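## Task

Carry the blue rack holding the tubes from the counter to the desk, and carry the empty yellow rack from the desk to the counter, passing through the self-closing door. At the end both racks stand upright, each tube sits all the way down in a hole of the blue rack, and the door is closed. Neither rack nor any tube may touch the floor. Either robot or both may be used. Finish with the grippers released and the robots moved away, and neither robot toppled or left leaning.

## Robot and tools

Robots: two identical Hello Robot Stretch 4 units, r1 and r2. Each has an omni-wheel base, a vertical mast carrying a lift, a telescoping arm that reaches forward, a three-joint wrist (yaw, pitch, roll) and a two-finger gripper. Each is roughly 1.6 m tall; its base edge lies within 0.23 m of its base origin. Cameras per robot: <r>_head_camera, <r>_head_left_camera, <r>_head_right_camera, <r>_wrist_camera.

Frames: every robot reports in its own base frame (origin on the floor below the base centre, x ahead, y to the left, z up). hand_pose is a point between the open fingertips, in that frame; its printed value may be somewhat off. base_odometry is relative to where that robot's base stood when the scene began; it counts wheel rotation, so slipping looks like motion. Heading runs -3.142 to 3.142, left positive. Relative placement of the two robots can only be judged from images, lidar_m and wrist_depth_mm.

execute_actions(actions, cameras): actions is a list containing one action or none (empty list = just report state and pictures). The action is an object keyed by "r1" and/or "r2"; each robot gets its own entry. Inside, "base" holds exactly one relative move from the base's last reported position: translate_m (straight drive, metres, forward positive, -2 to 2), strafe_m (sideways, metres, left positive, -2 to 2) or rotate_rad (turn in place, radians, counter-clockwise seen from above positive, -3.2 to 3.2). "joints" holds absolute targets by name: lift_m 0 to 1.2 m; arm_m 0 to 0.55 m extension; wrist_yaw_rad -1.134 to 4.276 (0 points ahead, left positive, 3.14 tucked back, beyond 3.4 the arm may block); wrist_pitch_rad -1.117 to 4.259 (0 level, 1.57 pointing down); wrist_roll_rad -1.117 to 4.259 (0 keeps fingers level; positive turns clockwise viewed from behind); gripper_m -0.038 to 0.141 fingertip gap in metres (negative means fingers squeeze together). Optional "pace": "slow", "default", "fast", "max" (base up to 0.1/0.3/0.4/0.6 m/s and 1/2/3/4 rad/s; slower when the lift is above 0.2 m). Optional "contact_limits": {"arm_m": 0 to 0.75}, how much force the arm may apply before halting (default 0.5). Alternatively a robot's entry may be only {"end_of_arm": "enable_torque"} to re-power wrist or gripper motors that shut off. Motions inside one action start together. A joint target outside its range is clipped and reported; any other bad value or unknown key rejects the entire call. A robot or joint left out may keep pushing toward an earlier target. cameras: list of camera names, or "all"/null for every camera, [] for none. To unfold the wrist at the start, send lift_m 0.4 with wrist_yaw_rad 0.

wait(seconds): 0 to 10; commands nothing new and returns state and images. zoom_image(camera, region): enlarges [x0, y0, x1, y1] pixels (top-left origin, at most 504x504) of that camera's newest full image. finished_scene(scene): closes the current scene by its number; irreversible; the result reports success and gives the next task.

Results: base_status and joint_status tell how each commanded motion ended: "done", "off_target" (stopped short, maybe still straining), "contact_stop_at_<key>" (hit something; that part may go slack, a loaded lift can sag, wheels can roll), "limit_stop_at_<name>" (built-in limit, e.g. own_body or tilt beyond 6 degrees, after which lift, arm and wheels go slack), "time_out", "torque_fault" (wrist/gripper motor went limp; resend enable_torque). If a stop is reported, the remaining tool calls in that reply are skipped. on_its_own covers uncommanded things; "held at" is a held target, not the position. lidar_m: 12 distances in metres, 30-degree sectors counter-clockwise from straight ahead (4th left, 7th rear, 10th right); "-" means nothing seen or closer than 0.25 m; glass, thin legs and rear areas may be missed. wrist_depth_mm: 7x7 grid of depths 100 to 2000 mm, row by row from top left. turned_by_wheels vs turned_by_imu differing over about 0.1 rad suggests a collision or slip. base_tilt is in degrees, forward/right positive, with a small fixed bias. motor_effort is percent of maximum, with peak in brackets; wheel efforts positive push a right turn. A firm grip shows as a clear gripper_m effort change; gripper reading or "done" do not prove a grasp. A closer gripper_m below the object width squeezes harder and pulls it toward the wrist.

Cautions: never let the two robots press together; once bases touch, even millimetres more is a hard press, and nothing in the state reports it. Shared carrying is risky since travel can differ by about 3 cm per metre. Turning or driving with over 1 kg held and arm_m above 0.2 can tip a robot, worse at fast paces; high, hard pulls also risk tipping. Keep grippers off surfaces under them (raise the lift if stuck); a level gripper holding over about 2 kg faults the wrist. Tilting the gripper up while rolled can trigger own_body stops. Avoid drops, slams and hard hits; keep racks and tubes off the floor; a loose object may occasionally be nudged by an outside disturbance.

Each tool is called after ">>>" by a JSON object that holds its "method" and its "body", one argument or row to a line.

## Session

>>> {"method": "execute_actions", "body": {
  "actions": []
}}

Scene clock: 0.00 s.
r1.base_odometry: x=+0.000 y=+0.000 heading=+0.000 (m, m, rad; r1's odometry frame)
r1.turned_by_wheels: +0.000 (rad since the last result)
r1.turned_by_imu: +0.000 (rad since the last result)
r1.base_tilt: forward=+0.1 right=+0.0 (deg)
r1.lidar_m: 1.16 1.17 1.36 1.20 1.19 1.46 0.94 0.96 0.90 0.80 0.80 1.01
r1.base_status: not commanded
r1.joint_positions: lift_m=+0.201 arm_m=-0.001 wrist_yaw_rad=+3.109 wrist_pitch_rad=-0.015 wrist_roll_rad=-0.014 gripper_m=+0.057
r1.joint_status: not commanded
r1.motor_effort: lift_m=+20 arm_m=+0 wrist_yaw_rad=-1 wrist_pitch_rad=-7 wrist_roll_rad=+0 gripper_m=-2 wheel_0=+0 wheel_1=+1 wheel_2=+0 (%)
r1.hand_pose: x=-0.1155 y=+0.0968 z=+0.3832 quat_wxyz=(+0.016, +0.007, -0.007, +1.000) (m; r1's base frame)
r1.wrist_depth_mm: - 137 - - - 1756 1336 / - 125 - - - 1756 1336 / - 127 187 - - 1756 1336 / 135 138 - - - 1808 1336 / 1060 - - - - 1756 1308 / 1025 1336 194 1397 197 1397 1182 / 891 904 976 - 917 904 946
r2.base_odometry: x=+0.000 y=+0.000 heading=+0.000 (m, m, rad; r2's odometry frame)
r2.turned_by_wheels: +0.000 (rad since the last result)
r2.turned_by_imu: +0.000 (rad since the last result)
r2.base_tilt: forward=+0.1 right=-0.6 (deg)
r2.lidar_m: 1.89 1.94 1.66 1.51 1.09 0.71 0.66 0.71 0.92 1.55 1.58 1.94
r2.base_status: not commanded
r2.joint_positions: lift_m=+0.129 arm_m=+0.000 wrist_yaw_rad=+3.172 wrist_pitch_rad=+0.002 wrist_roll_rad=+0.020 gripper_m=+0.057
r2.joint_status: not commanded
r2.motor_effort: lift_m=+21 arm_m=-1 wrist_yaw_rad=+2 wrist_pitch_rad=-6 wrist_roll_rad=-1 gripper_m=-1 wheel_0=+0 wheel_1=+0 wheel_2=+0 (%)
r2.hand_pose: x=-0.1197 y=+0.0785 z=+0.3062 quat_wxyz=(-0.015, -0.001, +0.010, +1.000) (m; r2's base frame)
r2.wrist_depth_mm: - - 138 809 820 820 820 / - - 138 820 820 831 854 / - 112 139 820 820 842 831 / 143 140 193 831 809 842 842 / 213 809 809 820 831 831 831 / 213 809 198 809 212 831 831 / 213 300 750 - 768 715 788
pictures: r1_head_camera, r1_head_left_camera, r1_head_right_camera, r1_wrist_camera, r2_head_camera, r2_head_left_camera, r2_head_right_camera, r2_wrist_camera
Images, in order (width x height): r1_head_camera 420x560, r1_head_left_camera 420x672, r1_head_right_camera 420x672, r1_wrist_camera 616x392, r2_head_camera 420x560, r2_head_left_camera 420x672, r2_head_right_camera 420x672, r2_wrist_camera 616x392.

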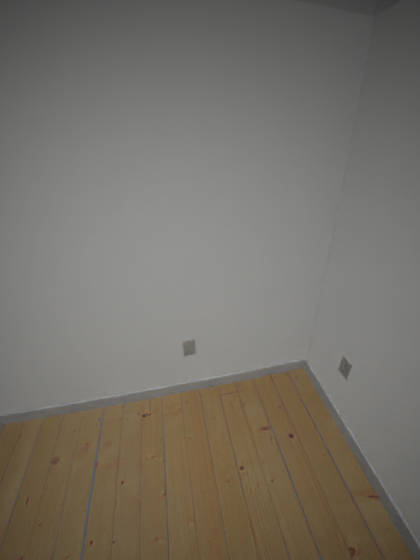

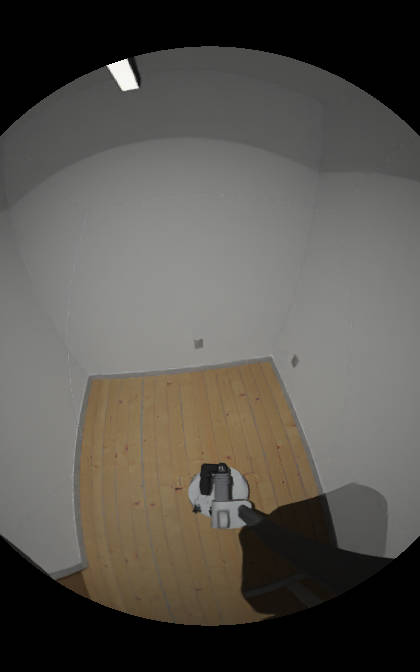

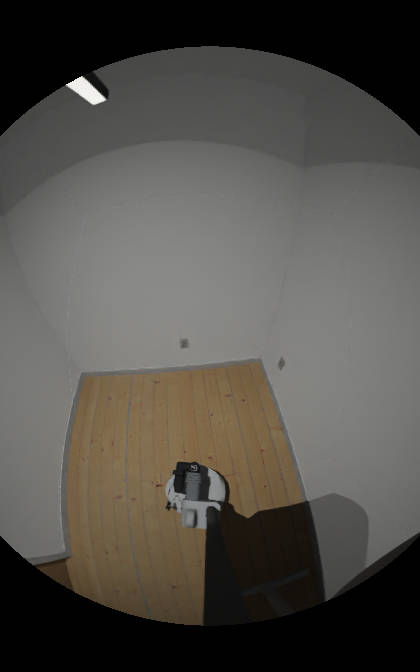

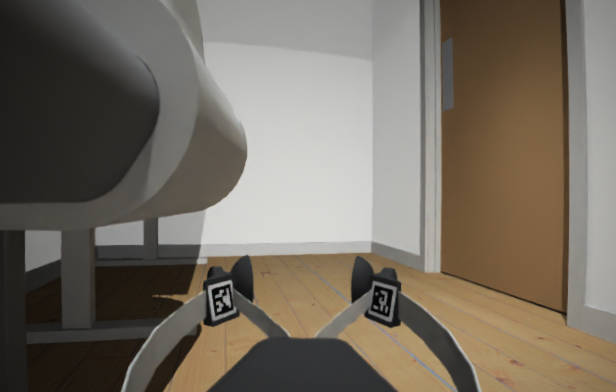

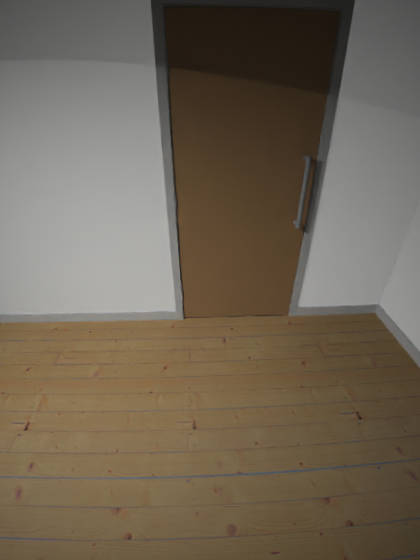

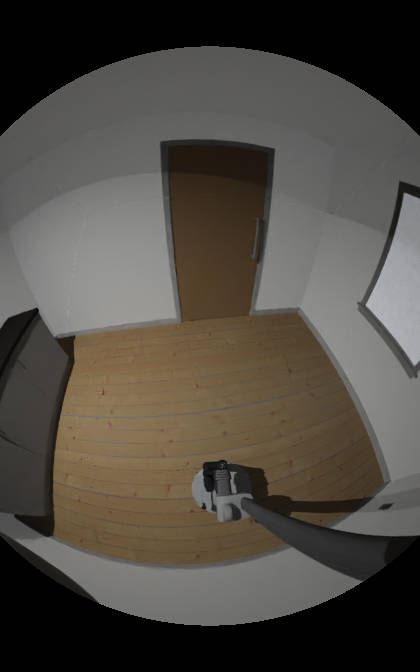

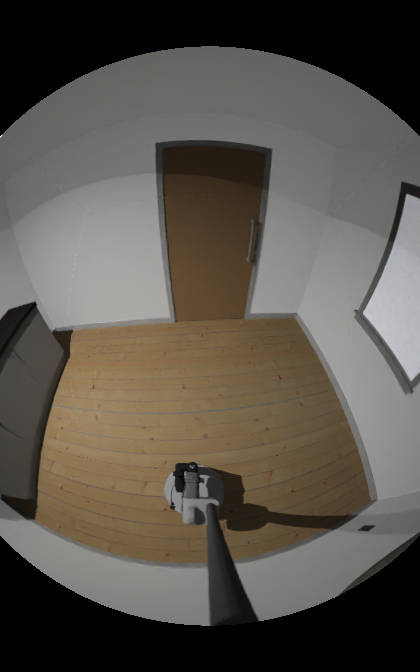

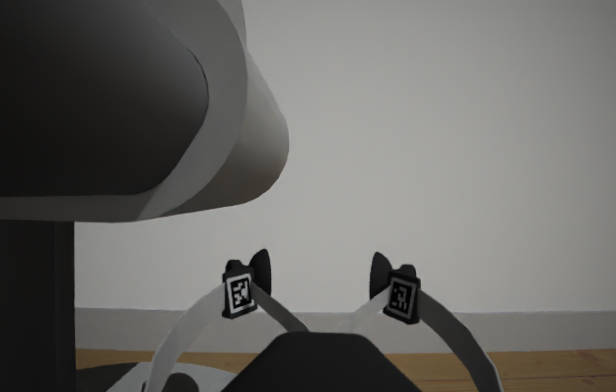

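>>> {"method": "execute_actions", "body": {
  "actions": [
    {"r1":{"base":{"rotate_rad":-2.6},"joints":{"lift_m":0.5,"wrist_yaw_rad":0}},"r2":{"base":{"rotate_rad":1.5},"joints":{"lift_m":0.5,"wrist_yaw_rad":0}}}
  ],
  "cameras": ["r1_head_camera","r1_head_left_camera","r2_head_camera","r2_head_left_camera"]
}}

Scene clock: 5.00 s.
r1.base_odometry: x=+0.000 y=+0.000 heading=-2.600 (m, m, rad; r1's odometry frame)
r1.turned_by_wheels: -2.600 (rad since the last result)
r1.turned_by_imu: -2.651 (rad since the last result)
r1.base_tilt: forward=+0.2 right=+0.0 (deg)
r1.lidar_m: 0.94 0.90 0.80 0.80 1.01 1.16 1.17 1.35 1.21 1.21 1.60 0.94
r1.base_status: done
r1.joint_positions: lift_m=+0.500 arm_m=-0.001 wrist_yaw_rad=+0.000 wrist_pitch_rad=-0.015 wrist_roll_rad=-0.014 gripper_m=+0.057
r1.joint_status: all done
r1.motor_effort: lift_m=+22(26) arm_m=+0(0) wrist_yaw_rad=-2(8) wrist_pitch_rad=-6(6) wrist_roll_rad=-1(0) gripper_m=-2(3) wheel_0=+1(6) wheel_1=+1(9) wheel_2=+0(8) (%)
r1.hand_pose: x=+0.4584 y=-0.0874 z=+0.6824 quat_wxyz=(+1.000, -0.007, -0.008, +0.000) (m; r1's base frame)
r1.wrist_depth_mm: 778 991 1397 - - - 1921 / 788 1008 1397 - - - 1983 / 788 1008 1397 - - - 1921 / 798 960 1366 - - - 1983 / 798 1025 1336 - - - 1983 / 788 960 194 891 196 - 1983 / 778 931 1366 - 1537 1537 1537
r2.base_odometry: x=+0.000 y=+0.000 heading=+1.500 (m, m, rad; r2's odometry frame)
r2.turned_by_wheels: +1.500 (rad since the last result)
r2.turned_by_imu: +1.475 (rad since the last result)
r2.base_tilt: forward=+0.1 right=-0.6 (deg)
r2.lidar_m: 1.52 1.22 0.76 0.66 0.68 0.85 1.57 1.58 1.99 1.90 1.90 1.70
r2.base_status: done
r2.joint_positions: lift_m=+0.500 arm_m=+0.000 wrist_yaw_rad=+0.000 wrist_pitch_rad=+0.002 wrist_roll_rad=+0.020 gripper_m=+0.057
r2.joint_status: all done
r2.motor_effort: lift_m=+24(26) arm_m=-1(1) wrist_yaw_rad=+1(4) wrist_pitch_rad=-7(7) wrist_roll_rad=-1(1) gripper_m=-5(4) wheel_0=+0(6) wheel_1=+0(5) wheel_2=+0(6) (%)
r2.hand_pose: x=+0.4598 y=-0.0873 z=+0.6774 quat_wxyz=(+1.000, +0.010, +0.001, +0.000) (m; r2's base frame)
r2.wrist_depth_mm: 1397 1863 1921 1921 - - - / 1397 1808 1983 1921 - - - / 1430 1308 1366 1397 1576 - - / 1464 1281 1308 1366 1430 1499 1983 / 1430 1281 1336 1366 1430 1499 1983 / 1464 1281 196 1430 212 1537 1921 / 1397 1308 1336 - 1499 1397 1618
pictures: r1_head_camera, r1_head_left_camera, r2_head_camera, r2_head_left_camera
Images, in order (width x height): r1_head_camera 420x560, r1_head_left_camera 420x672, r2_head_camera 420x560, r2_head_left_camera 420x672.

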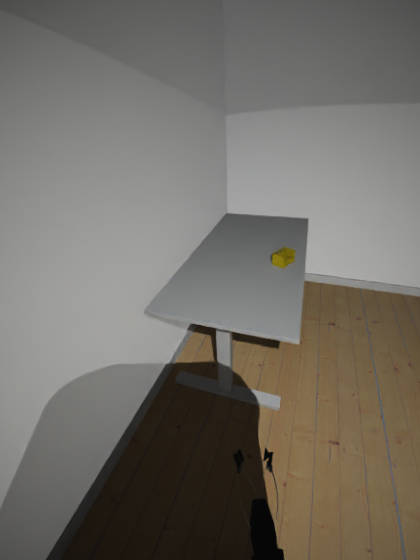

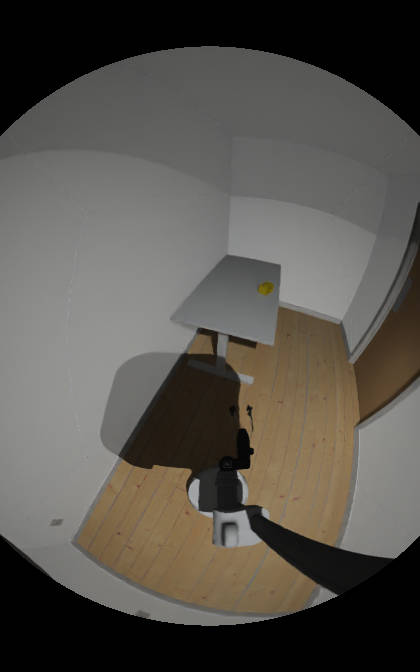

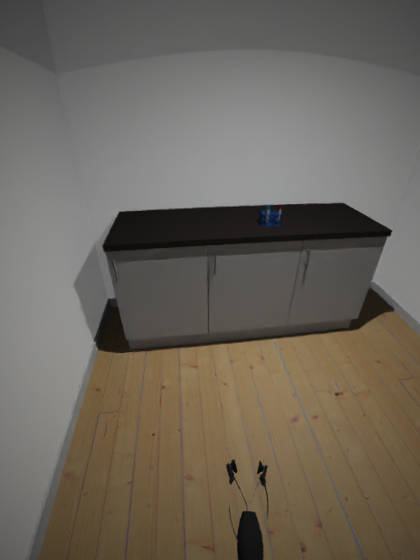

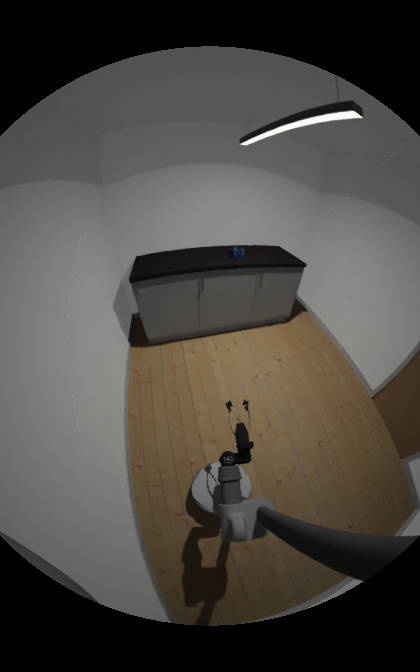

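>>> {"method": "zoom_image", "body": {
  "camera": "r2_head_camera",
  "region": [230,185,320,245]
}}

>>> {"method": "zoom_image", "body": {
  "camera": "r1_head_camera",
  "region": [240,225,330,285]
}}

Region (230, 185, 320, 245) of r2_head_camera's 420x560 image, scaled by 5.600, with more detail than that image has.

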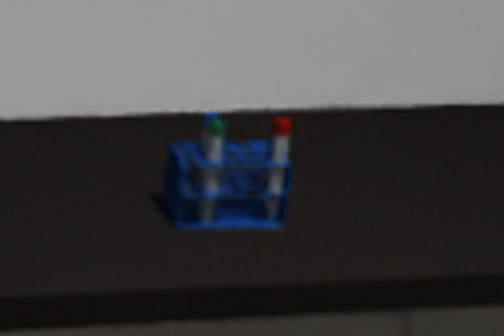

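Region (240, 225, 330, 285) of r1_head_camera's 420x560 image, scaled by 5.600, with more detail than that image has.

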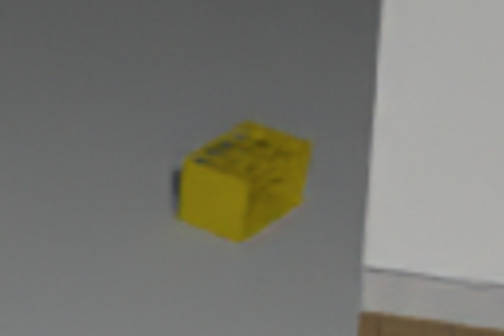

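>>> {"method": "execute_actions", "body": {
  "actions": [
    {"r1":{"base":{"rotate_rad":-0.76},"joints":{"lift_m":0.65,"gripper_m":0.141}},"r2":{"base":{"strafe_m":-0.25},"joints":{"lift_m":0.83,"gripper_m":0.141}}}
  ],
  "cameras": []
}}

>>> {"method": "execute_actions", "body": {
  "actions": [
    {"r1":{"base":{"translate_m":1.34},"pace":"fast"},"r2":{"base":{"translate_m":1.05},"pace":"fast"}}
  ],
  "cameras": []
}}

>>> {"method": "execute_actions", "body": {
  "actions": [
    {"r1":{"base":{"rotate_rad":1.47}}}
  ]
}}

Scene clock: 28.80 s.
r1.base_odometry: x=+0.000 y=+0.000 heading=+2.923 (m, m, rad; r1's odometry frame)
r1.turned_by_wheels: -0.760 (rad since the last result)
r1.turned_by_imu: -0.775 (rad since the last result)
r1.base_tilt: forward=+0.1 right=+0.0 (deg)
r1.lidar_m: 2.10 0.94 1.02 0.81 0.80 0.87 1.18 1.17 1.28 1.23 1.21 1.32
r1.base_status: done
r1.joint_positions: lift_m=+0.650 arm_m=-0.001 wrist_yaw_rad=+0.000 wrist_pitch_rad=-0.015 wrist_roll_rad=-0.014 gripper_m=+0.141
r1.joint_status: all done
r1.motor_effort: lift_m=+22(22) arm_m=+0(0) wrist_yaw_rad=-1(1) wrist_pitch_rad=-7(6) wrist_roll_rad=+0(0) gripper_m=+1(1) wheel_0=+1(8) wheel_1=+0(8) wheel_2=+1(11) (%)
r1.hand_pose: x=+0.4584 y=-0.0875 z=+0.8324 quat_wxyz=(+1.000, -0.007, -0.008, +0.000) (m; r1's base frame)
r1.wrist_depth_mm: 1983 - - - 1808 1308 976 / 1921 - - - 1808 1308 976 / 1921 - - - 1756 1308 960 / 1983 - - - 1756 1308 976 / 960 - - - 1808 1281 976 / 1921 - - - 1661 1182 976 / 1756 1808 1983 - 1708 1229 960
r2.base_odometry: x=+0.249 y=-0.018 heading=+1.500 (m, m, rad; r2's odometry frame)
r2.turned_by_wheels: +0.000 (rad since the last result)
r2.turned_by_imu: +0.002 (rad since the last result)
r2.base_tilt: forward=+0.1 right=-0.6 (deg)
r2.lidar_m: 1.54 1.55 1.04 0.90 0.91 1.17 1.52 1.53 1.81 1.65 1.67 1.75
r2.base_status: done
r2.joint_positions: lift_m=+0.830 arm_m=+0.000 wrist_yaw_rad=+0.000 wrist_pitch_rad=+0.002 wrist_roll_rad=+0.020 gripper_m=+0.141
r2.joint_status: all done
r2.motor_effort: lift_m=+23(24) arm_m=-1(1) wrist_yaw_rad=+2(1) wrist_pitch_rad=-7(7) wrist_roll_rad=-2(1) gripper_m=+0(1) wheel_0=-1(8) wheel_1=+2(8) wheel_2=+0(1) (%)
r2.hand_pose: x=+0.4598 y=-0.0874 z=+1.0074 quat_wxyz=(+1.000, +0.010, +0.001, +0.000) (m; r2's base frame)
r2.wrist_depth_mm: 1808 1921 1921 1983 - - 1863 / 1808 1863 1983 - - - 1863 / 1863 1983 - - - - 1808 / 1863 1921 1921 - - - 1863 / 1281 1281 1397 1397 1430 1537 1808 / 1281 1308 1366 1397 1464 211 1863 / 1281 1281 1366 - 1537 1537 1808
pictures: none
No camera images: the call's "cameras" was empty. Leave "cameras" out to get every camera's image.

Scene clock: 33.47 s.
r1.base_odometry: x=-1.308 y=+0.290 heading=+2.924 (m, m, rad; r1's odometry frame)
r1.turned_by_wheels: +0.000 (rad since the last result)
r1.turned_by_imu: +0.002 (rad since the last result)
r1.base_tilt: forward=+0.1 right=+0.0 (deg)
r1.lidar_m: 1.13 1.35 0.67 0.52 0.50 0.56 2.22 1.86 0.89 0.76 0.76 0.83
r1.base_status: done
r1.joint_positions: lift_m=+0.650 arm_m=-0.001 wrist_yaw_rad=+0.000 wrist_pitch_rad=-0.015 wrist_roll_rad=-0.014 gripper_m=+0.141
r1.joint_status: not commanded
r1.motor_effort: lift_m=+22(22) arm_m=+0(0) wrist_yaw_rad=-1(0) wrist_pitch_rad=-6(6) wrist_roll_rad=-1(1) gripper_m=+0(0) wheel_0=+2(10) wheel_1=+3(8) wheel_2=+1(18) (%)
r1.hand_pose: x=+0.4584 y=-0.0874 z=+0.8324 quat_wxyz=(+1.000, -0.007, -0.008, +0.000) (m; r1's base frame)
r1.wrist_depth_mm: 960 1042 1160 1229 831 609 544 / 976 1060 1160 1229 831 609 544 / 976 1060 1160 1229 820 603 539 / 976 1042 1160 1229 842 603 544 / 960 1042 1160 1255 831 564 539 / 976 1025 1138 1205 741 549 544 / 976 1042 1138 - 778 564 544
r2.base_odometry: x=+0.324 y=+1.030 heading=+1.500 (m, m, rad; r2's odometry frame)
r2.turned_by_wheels: +0.000 (rad since the last result)
r2.turned_by_imu: +0.001 (rad since the last result)
r2.base_tilt: forward=+0.0 right=-0.6 (deg)
r2.lidar_m: 0.50 0.52 0.67 1.08 1.09 1.38 2.57 2.57 1.66 1.48 0.96 0.61
r2.base_status: done
r2.joint_positions: lift_m=+0.830 arm_m=+0.000 wrist_yaw_rad=+0.000 wrist_pitch_rad=+0.002 wrist_roll_rad=+0.020 gripper_m=+0.141
r2.joint_status: not commanded
r2.motor_effort: lift_m=+24(23) arm_m=-1(1) wrist_yaw_rad=+2(2) wrist_pitch_rad=-7(7) wrist_roll_rad=-1(2) gripper_m=-2(1) wheel_0=-2(4) wheel_1=-1(5) wheel_2=+1(7) (%)
r2.hand_pose: x=+0.4598 y=-0.0874 z=+1.0074 quat_wxyz=(+1.000, +0.010, +0.001, +0.000) (m; r2's base frame)
r2.wrist_depth_mm: 891 917 931 960 991 1025 1060 / 891 917 946 976 1008 1042 1078 / 904 931 946 976 1025 1025 1098 / 891 917 946 976 1008 1060 1078 / 778 820 842 559 891 917 1008 / 433 404 382 462 392 211 477 / 314 325 334 - 366 377 394
pictures: none
No camera images: the call's "cameras" was empty. Leave "cameras" out to get every camera's image.

Scene clock: 35.47 s.
r1.base_odometry: x=-1.308 y=+0.290 heading=-1.890 (m, m, rad; r1's odometry frame)
r1.turned_by_wheels: +1.469 (rad since the last result)
r1.turned_by_imu: +1.499 (rad since the last result)
r1.base_tilt: forward=+0.0 right=-0.1 (deg)
r1.lidar_m: 0.54 0.51 0.53 1.95 2.41 0.96 0.77 0.76 0.81 1.01 1.33 0.76
r1.base_status: done
r1.joint_positions: lift_m=+0.650 arm_m=-0.001 wrist_yaw_rad=+0.000 wrist_pitch_rad=-0.015 wrist_roll_rad=-0.014 gripper_m=+0.141
r1.joint_status: not commanded
r1.motor_effort: lift_m=+21(22) arm_m=+0(0) wrist_yaw_rad=+0(0) wrist_pitch_rad=-6(7) wrist_roll_rad=-1(0) gripper_m=+0(1) wheel_0=-3(7) wheel_1=-3(6) wheel_2=-1(11) (%)
r1.hand_pose: x=+0.4584 y=-0.0874 z=+0.8325 quat_wxyz=(+1.000, -0.007, -0.008, +0.000) (m; r1's base frame)
r1.wrist_depth_mm: 946 1060 1182 1336 1537 1255 1042 / 946 1042 1182 1336 1499 1281 1060 / 946 1042 1182 1366 1537 1281 1060 / 960 1060 1182 1336 1499 1281 1042 / 931 991 854 1025 1042 1025 976 / 488 413 424 504 473 640 1025 / 336 338 368 - 1499 1182 1042
r2.base_odometry: x=+0.324 y=+1.030 heading=+1.500 (m, m, rad; r2's odometry frame)
r2.turned_by_wheels: +0.000 (rad since the last result)
r2.turned_by_imu: +0.001 (rad since the last result)
r2.base_tilt: forward=+0.1 right=-0.6 (deg)
r2.lidar_m: 0.51 0.52 0.65 1.07 1.09 1.31 2.57 2.61 1.67 1.49 0.97 0.59
r2.base_status: not commanded
r2.joint_positions: lift_m=+0.830 arm_m=+0.000 wrist_yaw_rad=+0.000 wrist_pitch_rad=+0.002 wrist_roll_rad=+0.020 gripper_m=+0.141
r2.joint_status: not commanded
r2.motor_effort: lift_m=+23(23) arm_m=-1(1) wrist_yaw_rad=+2(2) wrist_pitch_rad=-6(7) wrist_roll_rad=-1(2) gripper_m=+2(1) wheel_0=-1(1) wheel_1=-2(1) wheel_2=+1(1) (%)
r2.hand_pose: x=+0.4598 y=-0.0874 z=+1.0074 quat_wxyz=(+1.000, +0.010, +0.001, +0.000) (m; r2's base frame)
r2.wrist_depth_mm: 878 904 931 960 991 1042 1078 / 878 917 931 976 1008 1060 1060 / 891 904 946 976 1025 1060 1098 / 891 931 960 976 1008 1060 1098 / 778 809 854 559 891 946 1008 / 430 407 384 462 392 211 477 / 315 325 336 - 366 375 397
pictures: r1_head_camera, r1_head_left_camera, r1_head_right_camera, r1_wrist_camera, r2_head_camera, r2_head_left_camera, r2_head_right_camera, r2_wrist_camera
camera_calibration (this result's frames):
r1_wrist_camera: T_world_to_cam=[[-0.00979534, -0.999215, 0.0383835, -0.125528], [0.0254283, -0.0386219, -0.99893, 0.872447], [0.999629, -0.00880884, 0.0257866, -0.254966], [0, 0, 0, 1]] pos_world=[0.231457, -0.0939795, 0.882907]
r2_wrist_camera: T_world_to_cam=[[0.0386402, -0.999236, -0.00586784, -0.0883558], [-0.0174547, 0.00519639, -0.999834, 1.06771], [0.999101, 0.0387362, -0.0172406, -0.209538], [0, 0, 0, 1]] pos_world=[0.2314, -0.0857199, 1.06341]
Images, in order (width x height): r1_head_camera 420x560, r1_head_left_camera 420x672, r1_head_right_camera 420x672, r1_wrist_camera 616x392, r2_head_camera 420x560, r2_head_left_camera 420x672, r2_head_right_camera 420x672, r2_wrist_camera 616x392.

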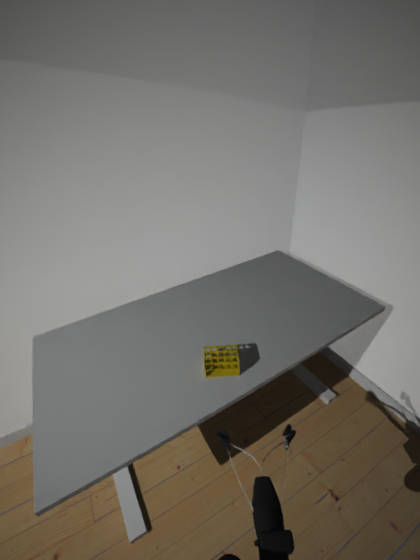

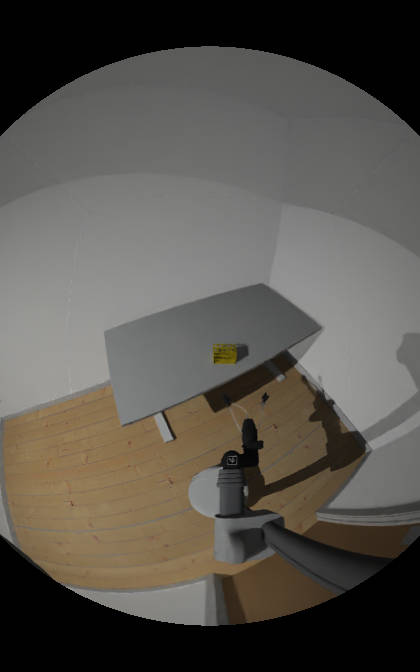

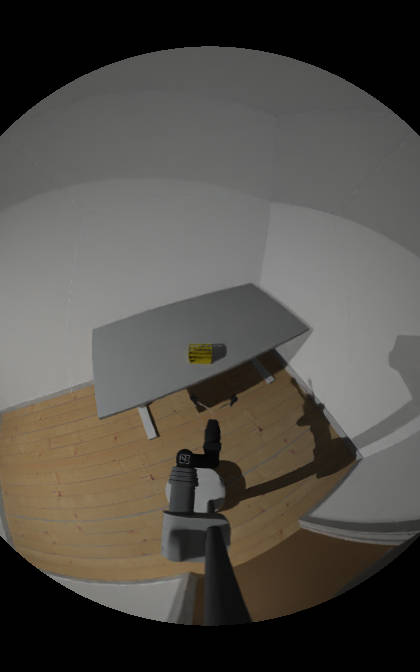

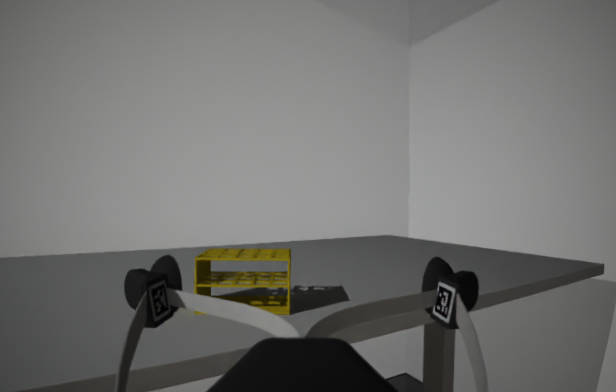

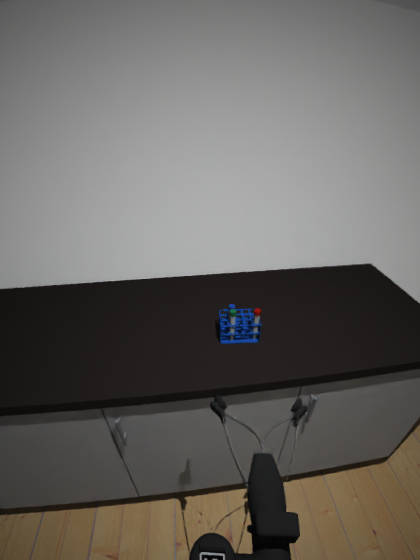

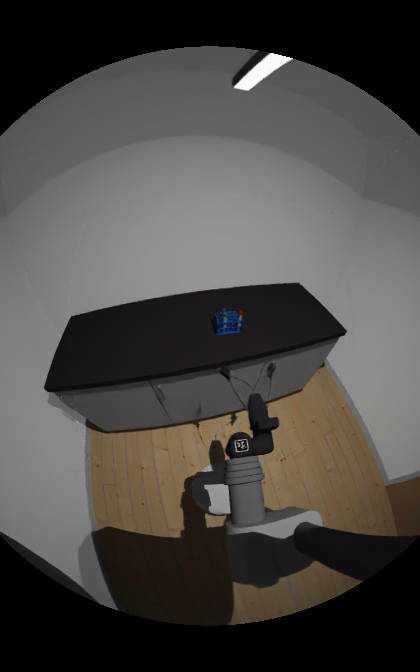

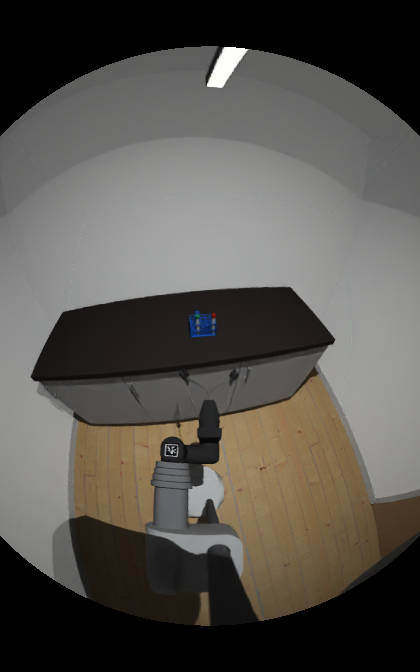

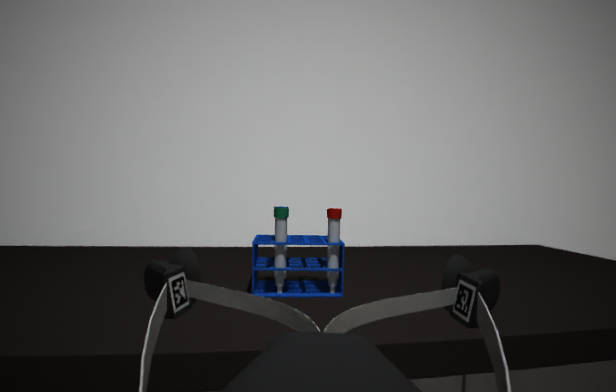

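>>> {"method": "execute_actions", "body": {
  "actions": [
    {"r1":{"base":{"rotate_rad":0.06},"joints":{"lift_m":0.59}},"r2":{"base":{"rotate_rad":0.06},"joints":{"lift_m":0.785}}}
  ],
  "cameras": []
}}

>>> {"method": "execute_actions", "body": {
  "actions": [
    {"r1":{"base":{"strafe_m":0.03},"joints":{"arm_m":0.15}},"r2":{"base":{"strafe_m":-0.014},"joints":{"arm_m":0.17}}}
  ],
  "cameras": ["r1_wrist_camera","r2_wrist_camera","r1_head_camera","r2_head_camera"]
}}

Scene clock: 46.07 s.
r1.base_odometry: x=-1.308 y=+0.290 heading=-1.831 (m, m, rad; r1's odometry frame)
r1.turned_by_wheels: +0.059 (rad since the last result)
r1.turned_by_imu: +0.061 (rad since the last result)
r1.base_tilt: forward=+0.1 right=-0.1 (deg)
r1.lidar_m: 0.53 0.50 0.54 2.08 2.03 0.91 0.78 0.75 0.83 1.06 1.35 0.71
r1.base_status: done
r1.joint_positions: lift_m=+0.590 arm_m=-0.001 wrist_yaw_rad=+0.000 wrist_pitch_rad=-0.015 wrist_roll_rad=-0.014 gripper_m=+0.141
r1.joint_status: all done
r1.motor_effort: lift_m=+17(22) arm_m=+0(0) wrist_yaw_rad=+1(2) wrist_pitch_rad=-7(7) wrist_roll_rad=+0(0) gripper_m=+0(0) wheel_0=-3(5) wheel_1=-3(7) wheel_2=-3(7) (%)
r1.hand_pose: x=+0.4584 y=-0.0874 z=+0.7728 quat_wxyz=(+1.000, -0.007, -0.008, +0.000) (m; r1's base frame)
r1.wrist_depth_mm: 946 1042 1160 1281 1430 1336 1078 / 931 1025 1160 1281 1464 1336 1078 / 946 1025 1160 1281 1464 1336 1078 / 946 1060 1160 1281 1464 1336 1118 / 597 615 525 521 647 647 809 / 304 298 355 397 430 1042 1098 / 931 1025 1138 - 1499 1182 1060
r2.base_odometry: x=+0.324 y=+1.030 heading=+1.560 (m, m, rad; r2's odometry frame)
r2.turned_by_wheels: +0.060 (rad since the last result)
r2.turned_by_imu: +0.060 (rad since the last result)
r2.base_tilt: forward=+0.1 right=-0.6 (deg)
r2.lidar_m: 0.51 0.55 0.70 1.08 1.11 1.43 2.57 2.39 1.61 1.46 0.86 0.58
r2.base_status: done
r2.joint_positions: lift_m=+0.785 arm_m=+0.000 wrist_yaw_rad=+0.000 wrist_pitch_rad=+0.002 wrist_roll_rad=+0.020 gripper_m=+0.141
r2.joint_status: all done
r2.motor_effort: lift_m=+18(23) arm_m=-1(1) wrist_yaw_rad=+2(2) wrist_pitch_rad=-7(6) wrist_roll_rad=-2(1) gripper_m=+1(2) wheel_0=+1(4) wheel_1=-1(3) wheel_2=+0(5) (%)
r2.hand_pose: x=+0.4598 y=-0.0874 z=+0.9629 quat_wxyz=(+1.000, +0.010, +0.001, +0.000) (m; r2's base frame)
r2.wrist_depth_mm: 904 931 960 960 976 1008 1008 / 904 917 946 960 991 1025 1025 / 931 931 931 960 1008 1008 1008 / 931 931 931 960 991 1008 1025 / 554 580 591 615 621 640 661 / 317 322 327 338 343 211 364 / 338 342 351 - 370 377 387
pictures: none
No camera images: the call's "cameras" was empty. Leave "cameras" out to get every camera's image.

Scene clock: 47.67 s.
r1.base_odometry: x=-1.279 y=+0.282 heading=-1.831 (m, m, rad; r1's odometry frame)
r1.turned_by_wheels: +0.000 (rad since the last result)
r1.turned_by_imu: +0.000 (rad since the last result)
r1.base_tilt: forward=+0.1 right=+0.0 (deg)
r1.lidar_m: 0.52 0.49 0.54 2.06 2.06 0.92 0.79 0.77 0.84 1.08 1.37 0.71
r1.base_status: done
r1.joint_positions: lift_m=+0.590 arm_m=+0.149 wrist_yaw_rad=+0.000 wrist_pitch_rad=-0.015 wrist_roll_rad=-0.014 gripper_m=+0.141
r1.joint_status: all done
r1.motor_effort: lift_m=+17(17) arm_m=+6(7) wrist_yaw_rad=-1(0) wrist_pitch_rad=-6(6) wrist_roll_rad=-1(1) gripper_m=+0(0) wheel_0=-1(10) wheel_1=+0(10) wheel_2=+0(4) (%)
r1.hand_pose: x=+0.6084 y=-0.0874 z=+0.7728 quat_wxyz=(+1.000, -0.007, -0.008, +0.000) (m; r1's base frame)
r1.wrist_depth_mm: 820 904 991 1118 1281 1281 1042 / 820 904 1008 1118 1255 1281 1060 / 820 904 1008 1138 1281 1308 1060 / 831 917 991 1118 1255 1308 1060 / 585 603 517 455 640 647 634 / 301 256 264 319 265 307 394 / 208 208 223 - 267 891 1042
r2.base_odometry: x=+0.338 y=+1.030 heading=+1.560 (m, m, rad; r2's odometry frame)
r2.turned_by_wheels: +0.000 (rad since the last result)
r2.turned_by_imu: +0.000 (rad since the last result)
r2.base_tilt: forward=+0.1 right=-0.6 (deg)
r2.lidar_m: 0.54 0.55 0.69 1.09 1.10 1.47 2.59 2.36 1.58 1.45 0.90 0.59
r2.base_status: done
r2.joint_positions: lift_m=+0.785 arm_m=+0.169 wrist_yaw_rad=+0.000 wrist_pitch_rad=+0.002 wrist_roll_rad=+0.020 gripper_m=+0.141
r2.joint_status: all done
r2.motor_effort: lift_m=+18(18) arm_m=+5(6) wrist_yaw_rad=+1(3) wrist_pitch_rad=-7(7) wrist_roll_rad=-1(1) gripper_m=+5(0) wheel_0=+0(6) wheel_1=-1(8) wheel_2=+0(0) (%)
r2.hand_pose: x=+0.6285 y=-0.0874 z=+0.9629 quat_wxyz=(+1.000, +0.010, +0.001, +0.000) (m; r2's base frame)
r2.wrist_depth_mm: 750 768 778 798 809 820 831 / 759 759 778 788 809 831 842 / 759 759 788 809 809 831 831 / 750 768 798 798 809 820 842 / 544 569 504 442 530 640 647 / 300 283 268 324 274 211 329 / 213 212 216 - 221 221 236
pictures: r1_head_camera, r1_wrist_camera, r2_head_camera, r2_wrist_camera
camera_calibration (this result's frames):
r1_wrist_camera: T_world_to_cam=[[-0.00979417, -0.999215, 0.0383828, -0.121766], [0.0255051, -0.0386218, -0.998928, 0.808979], [0.999627, -0.00880472, 0.0258634, -0.403485], [0, 0, 0, 1]] pos_world=[0.381508, -0.0939793, 0.823221]
r2_wrist_camera: T_world_to_cam=[[0.0387067, -0.999233, -0.00586371, -0.0951597], [-0.0173499, 0.00519517, -0.999836, 1.0261], [0.9991, 0.0388021, -0.0171355, -0.378887], [0, 0, 0, 1]] pos_world=[0.400032, -0.0857159, 1.01889]
Images, in order (width x height): r1_head_camera 420x560, r1_wrist_camera 616x392, r2_head_camera 420x560, r2_wrist_camera 616x392.

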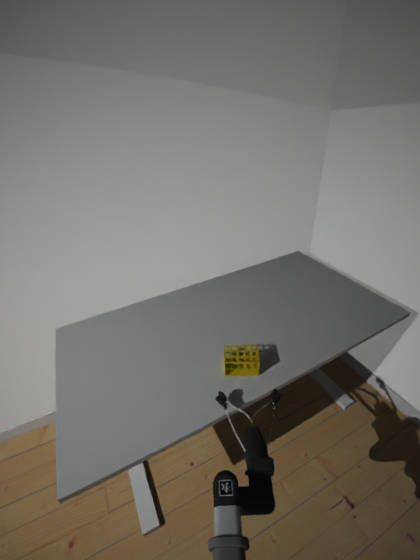

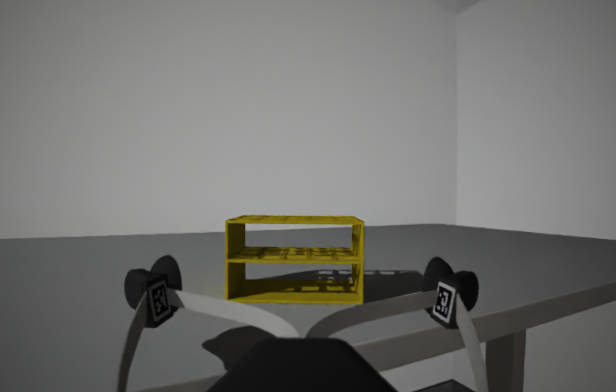

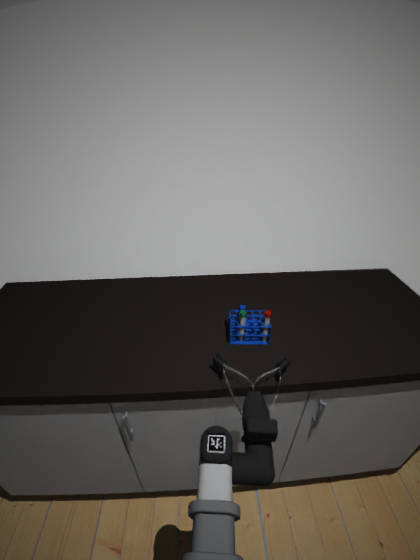

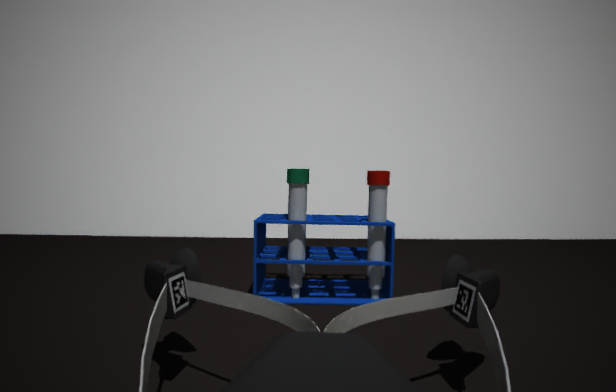

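>>> {"method": "execute_actions", "body": {
  "actions": [
    {"r1":{"base":{"strafe_m":0.006},"joints":{"arm_m":0.25}},"r2":{"base":{"strafe_m":-0.003},"joints":{"arm_m":0.27,"lift_m":0.775}}}
  ],
  "cameras": ["r1_wrist_camera","r2_wrist_camera","r1_head_camera","r2_head_camera"]
}}

Scene clock: 55.70 s.
r1.base_odometry: x=-1.273 y=+0.281 heading=-1.831 (m, m, rad; r1's odometry frame)
r1.turned_by_wheels: +0.000 (rad since the last result)
r1.turned_by_imu: +0.001 (rad since the last result)
r1.base_tilt: forward=+0.1 right=+0.0 (deg)
r1.lidar_m: 0.50 0.49 0.53 2.06 2.08 0.92 0.77 0.76 0.83 1.09 1.38 0.70
r1.base_status: done
r1.joint_positions: lift_m=+0.590 arm_m=+0.249 wrist_yaw_rad=+0.000 wrist_pitch_rad=-0.015 wrist_roll_rad=-0.014 gripper_m=+0.141
r1.joint_status: all done
r1.motor_effort: lift_m=+17(18) arm_m=+5(5) wrist_yaw_rad=-1(0) wrist_pitch_rad=-6(5) wrist_roll_rad=+0(1) gripper_m=+1(1) wheel_0=+1(8) wheel_1=+0(9) wheel_2=+0(3) (%)
r1.hand_pose: x=+0.7085 y=-0.0874 z=+0.7728 quat_wxyz=(+1.000, -0.007, -0.008, +0.000) (m; r1's base frame)
r1.wrist_depth_mm: 750 820 917 1025 1160 1229 1025 / 759 820 904 1008 1118 1255 1008 / 750 820 904 1025 1160 1255 1025 / 750 820 904 1008 1160 1255 1025 / 591 603 309 530 530 634 640 / 301 254 236 309 229 263 314 / 208 207 222 - 211 210 214
r2.base_odometry: x=+0.340 y=+1.030 heading=+1.560 (m, m, rad; r2's odometry frame)
r2.turned_by_wheels: +0.000 (rad since the last result)
r2.turned_by_imu: +0.001 (rad since the last result)
r2.base_tilt: forward=+0.1 right=-0.6 (deg)
r2.lidar_m: 0.54 0.55 0.68 1.09 1.11 1.44 2.58 2.40 1.59 1.46 0.86 0.58
r2.base_status: done
r2.joint_positions: lift_m=+0.775 arm_m=+0.269 wrist_yaw_rad=+0.000 wrist_pitch_rad=+0.002 wrist_roll_rad=+0.020 gripper_m=+0.141
r2.joint_status: all done
r2.motor_effort: lift_m=+18(17) arm_m=+5(6) wrist_yaw_rad=+2(3) wrist_pitch_rad=-6(7) wrist_roll_rad=-2(1) gripper_m=+3(2) wheel_0=+1(5) wheel_1=-2(5) wheel_2=+0(3) (%)
r2.hand_pose: x=+0.7285 y=-0.0874 z=+0.9529 quat_wxyz=(+1.000, +0.010, +0.001, +0.000) (m; r2's base frame)
r2.wrist_depth_mm: 654 668 676 691 715 723 741 / 654 676 691 699 707 732 741 / 661 668 691 699 715 723 741 / 668 683 691 699 707 732 741 / 492 508 394 282 281 580 585 / 272 255 239 256 239 211 297 / 191 190 195 - 198 198 212
pictures: r1_head_camera, r1_wrist_camera, r2_head_camera, r2_wrist_camera
camera_calibration (this result's frames):
r1_wrist_camera: T_world_to_cam=[[-0.00980748, -0.999215, 0.0383828, -0.120781], [0.0255083, -0.0386222, -0.998928, 0.806427], [0.999626, -0.00881789, 0.0258671, -0.503461], [0, 0, 0, 1]] pos_world=[0.481518, -0.0939801, 0.823222]
r2_wrist_camera: T_world_to_cam=[[0.0386997, -0.999234, -0.0058639, -0.0990871], [-0.0173534, 0.00519535, -0.999836, 1.01782], [0.9991, 0.0387951, -0.017139, -0.478996], [0, 0, 0, 1]] pos_world=[0.500062, -0.0857163, 1.00886]
Images, in order (width x height): r1_head_camera 420x560, r1_wrist_camera 616x392, r2_head_camera 420x560, r2_wrist_camera 616x392.

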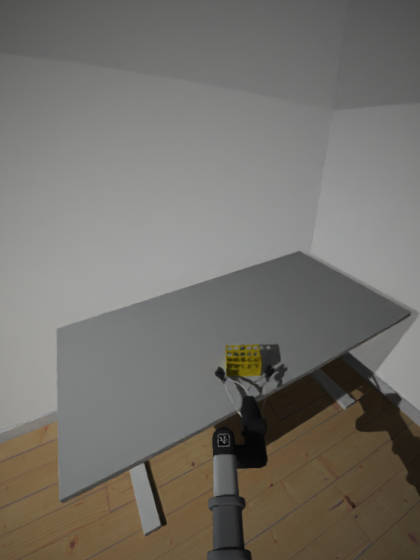

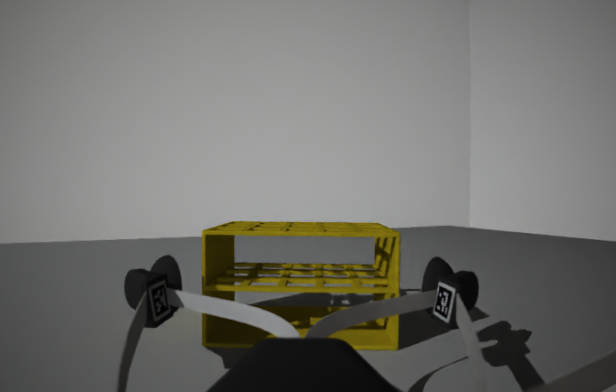

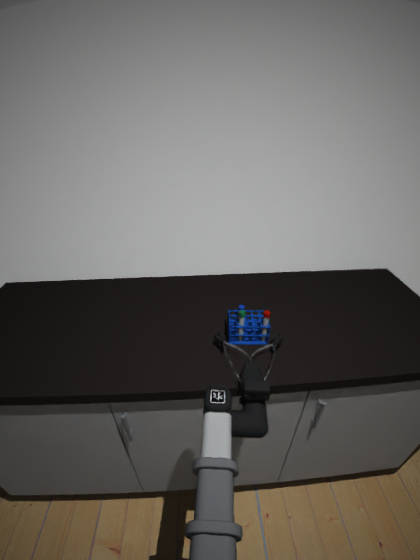

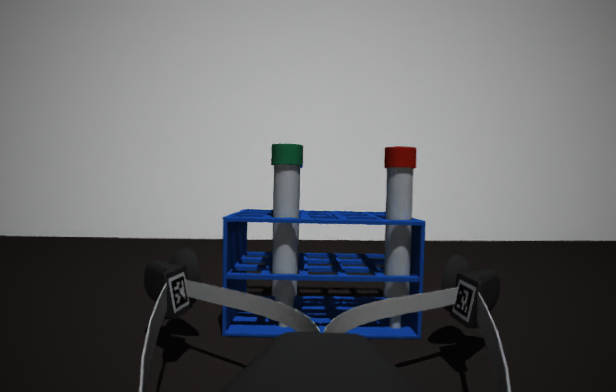

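>>> {"method": "zoom_image", "body": {
  "camera": "r1_head_camera",
  "region": [200,330,300,420]
}}

Region (200, 330, 300, 420) of r1_head_camera's 420x560 image, scaled by 5.040, with more detail than that image has; it fills the top 454 rows of this view, and the rest is white.

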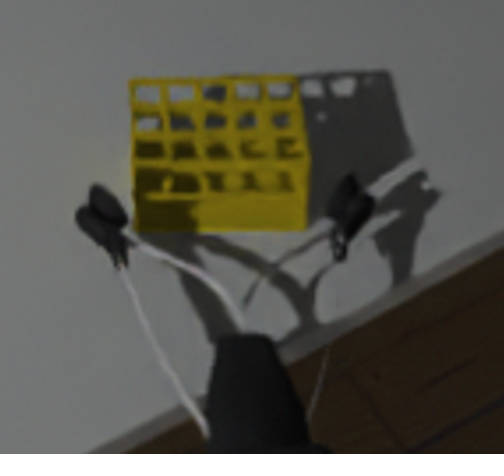

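>>> {"method": "execute_actions", "body": {
  "actions": [
    {"r1":{"joints":{"arm_m":0.30},"pace":"slow"},"r2":{"base":{"strafe_m":-0.003},"joints":{"arm_m":0.315},"pace":"slow"}}
  ],
  "cameras": ["r1_wrist_camera","r2_wrist_camera","r1_head_camera","r2_head_camera"]
}}

>>> {"method": "zoom_image", "body": {
  "camera": "r1_head_camera",
  "region": [200,330,300,420]
}}

>>> {"method": "zoom_image", "body": {
  "camera": "r2_head_camera",
  "region": [200,290,300,380]
}}

Scene clock: 64.17 s.
r1.base_odometry: x=-1.273 y=+0.281 heading=-1.831 (m, m, rad; r1's odometry frame)
r1.turned_by_wheels: +0.000 (rad since the last result)
r1.turned_by_imu: +0.000 (rad since the last result)
r1.base_tilt: forward=+0.1 right=+0.0 (deg)
r1.lidar_m: 0.51 0.49 0.52 2.06 2.08 0.92 0.76 0.78 0.82 1.09 1.38 0.68
r1.base_status: not commanded
r1.joint_positions: lift_m=+0.590 arm_m=+0.299 wrist_yaw_rad=-0.005 wrist_pitch_rad=-0.017 wrist_roll_rad=-0.014 gripper_m=+0.141
r1.joint_status: all done
r1.motor_effort: lift_m=+18(17) arm_m=+9(10) wrist_yaw_rad=+13(13) wrist_pitch_rad=-2(6) wrist_roll_rad=-1(0) gripper_m=+1(0) wheel_0=+1(1) wheel_1=+1(1) wheel_2=-2(2) (%)
r1.hand_pose: x=+0.7575 y=-0.0887 z=+0.7732 quat_wxyz=(+1.000, -0.007, -0.008, -0.002) (m; r1's base frame)
r1.wrist_depth_mm: 715 768 854 976 1098 1205 991 / 715 788 878 976 1118 1205 991 / 715 788 878 976 1118 1205 991 / 715 788 878 976 1118 1229 991 / 609 627 268 469 473 668 661 / 307 262 211 220 220 272 324 / 212 211 208 - 210 215 227
r2.base_odometry: x=+0.343 y=+1.030 heading=+1.560 (m, m, rad; r2's odometry frame)
r2.turned_by_wheels: +0.000 (rad since the last result)
r2.turned_by_imu: +0.011 (rad since the last result)
r2.base_tilt: forward=+0.1 right=-0.6 (deg)
r2.lidar_m: 0.53 0.54 0.71 1.08 1.12 1.47 2.58 2.36 1.57 1.45 0.90 0.57
r2.base_status: done
r2.joint_positions: lift_m=+0.776 arm_m=+0.284 wrist_yaw_rad=+0.000 wrist_pitch_rad=-0.007 wrist_roll_rad=+0.021 gripper_m=+0.141
r2.joint_status: arm_m contact_stop (moved +0.015 of +0.046)
r2.on_its_own: arm_m is slack since a contact_stop (your +0.315 is given up)
r2.motor_effort: lift_m=+12(21) arm_m=+0(22) wrist_yaw_rad=+3(63) wrist_pitch_rad=+20(48) wrist_roll_rad=-4(3) gripper_m=+1(2) wheel_0=+0(4) wheel_1=+0(8) wheel_2=-1(21) (%)
r2.hand_pose: x=+0.7438 y=-0.0875 z=+0.9561 quat_wxyz=(+1.000, +0.010, -0.004, +0.000) (m; r2's base frame)
r2.wrist_depth_mm: 647 654 676 691 691 715 723 / 654 654 661 683 699 707 707 / 647 654 668 676 683 715 715 / 654 654 676 676 683 707 715 / 580 603 455 272 225 715 723 / 303 283 244 224 224 211 338 / 212 211 216 - 217 220 236
pictures: r1_head_camera, r1_wrist_camera, r2_head_camera, r2_wrist_camera
camera_calibration (this result's frames):
r1_wrist_camera: T_world_to_cam=[[-0.0144908, -0.999159, 0.0383698, -0.118088], [0.0266292, -0.0387459, -0.998894, 0.804614], [0.99954, -0.013453, 0.0271683, -0.553826], [0, 0, 0, 1]] pos_world=[0.530433, -0.0942641, 0.823302]
r2_wrist_camera: T_world_to_cam=[[0.0382498, -0.999248, -0.00643033, -0.0989327], [-0.00808223, 0.00612547, -0.999949, 1.01454], [0.999236, 0.0382998, -0.00784185, -0.503257], [0, 0, 0, 1]] pos_world=[0.514856, -0.0857981, 1.0099]
Images, in order (width x height): r1_head_camera 420x560, r1_wrist_camera 616x392, r2_head_camera 420x560, r2_wrist_camera 616x392.

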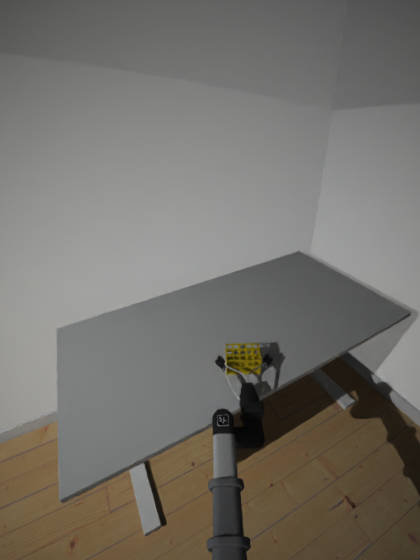

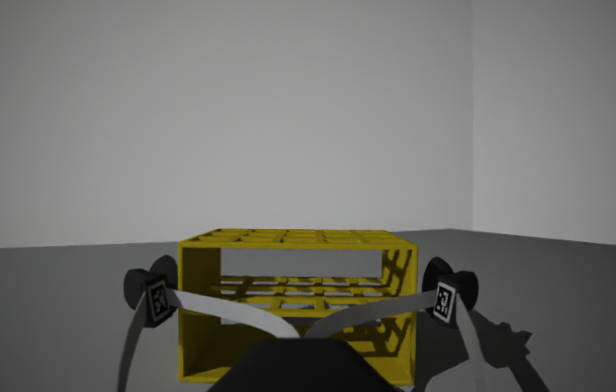

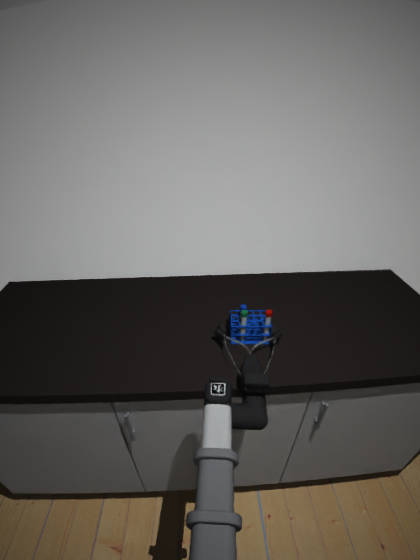

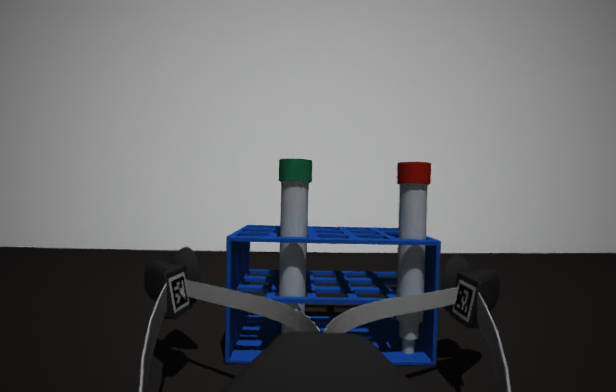

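Region (200, 330, 300, 420) of r1_head_camera's 420x560 image, scaled by 5.040, with more detail than that image has; it fills the top 454 rows of this view, and the rest is white.

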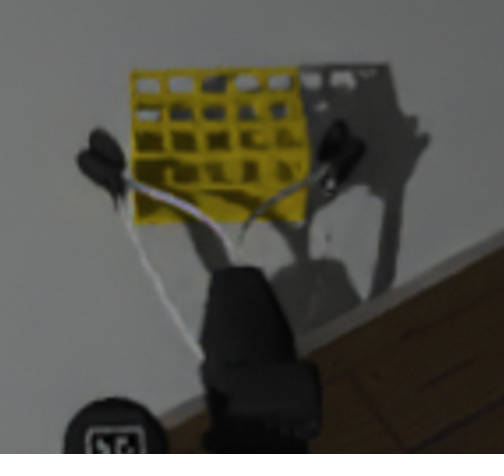

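Region (200, 290, 300, 380) of r2_head_camera's 420x560 image, scaled by 5.040, with more detail than that image has; it fills the top 454 rows of this view, and the rest is white.

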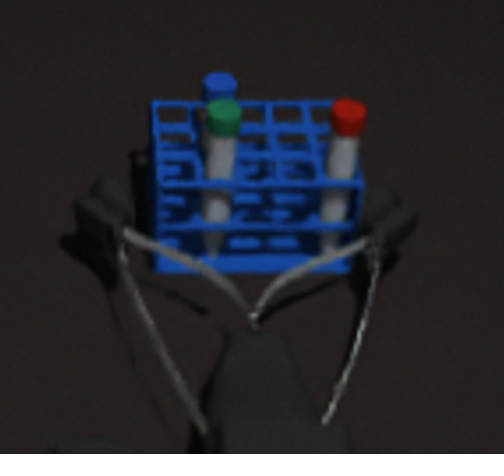

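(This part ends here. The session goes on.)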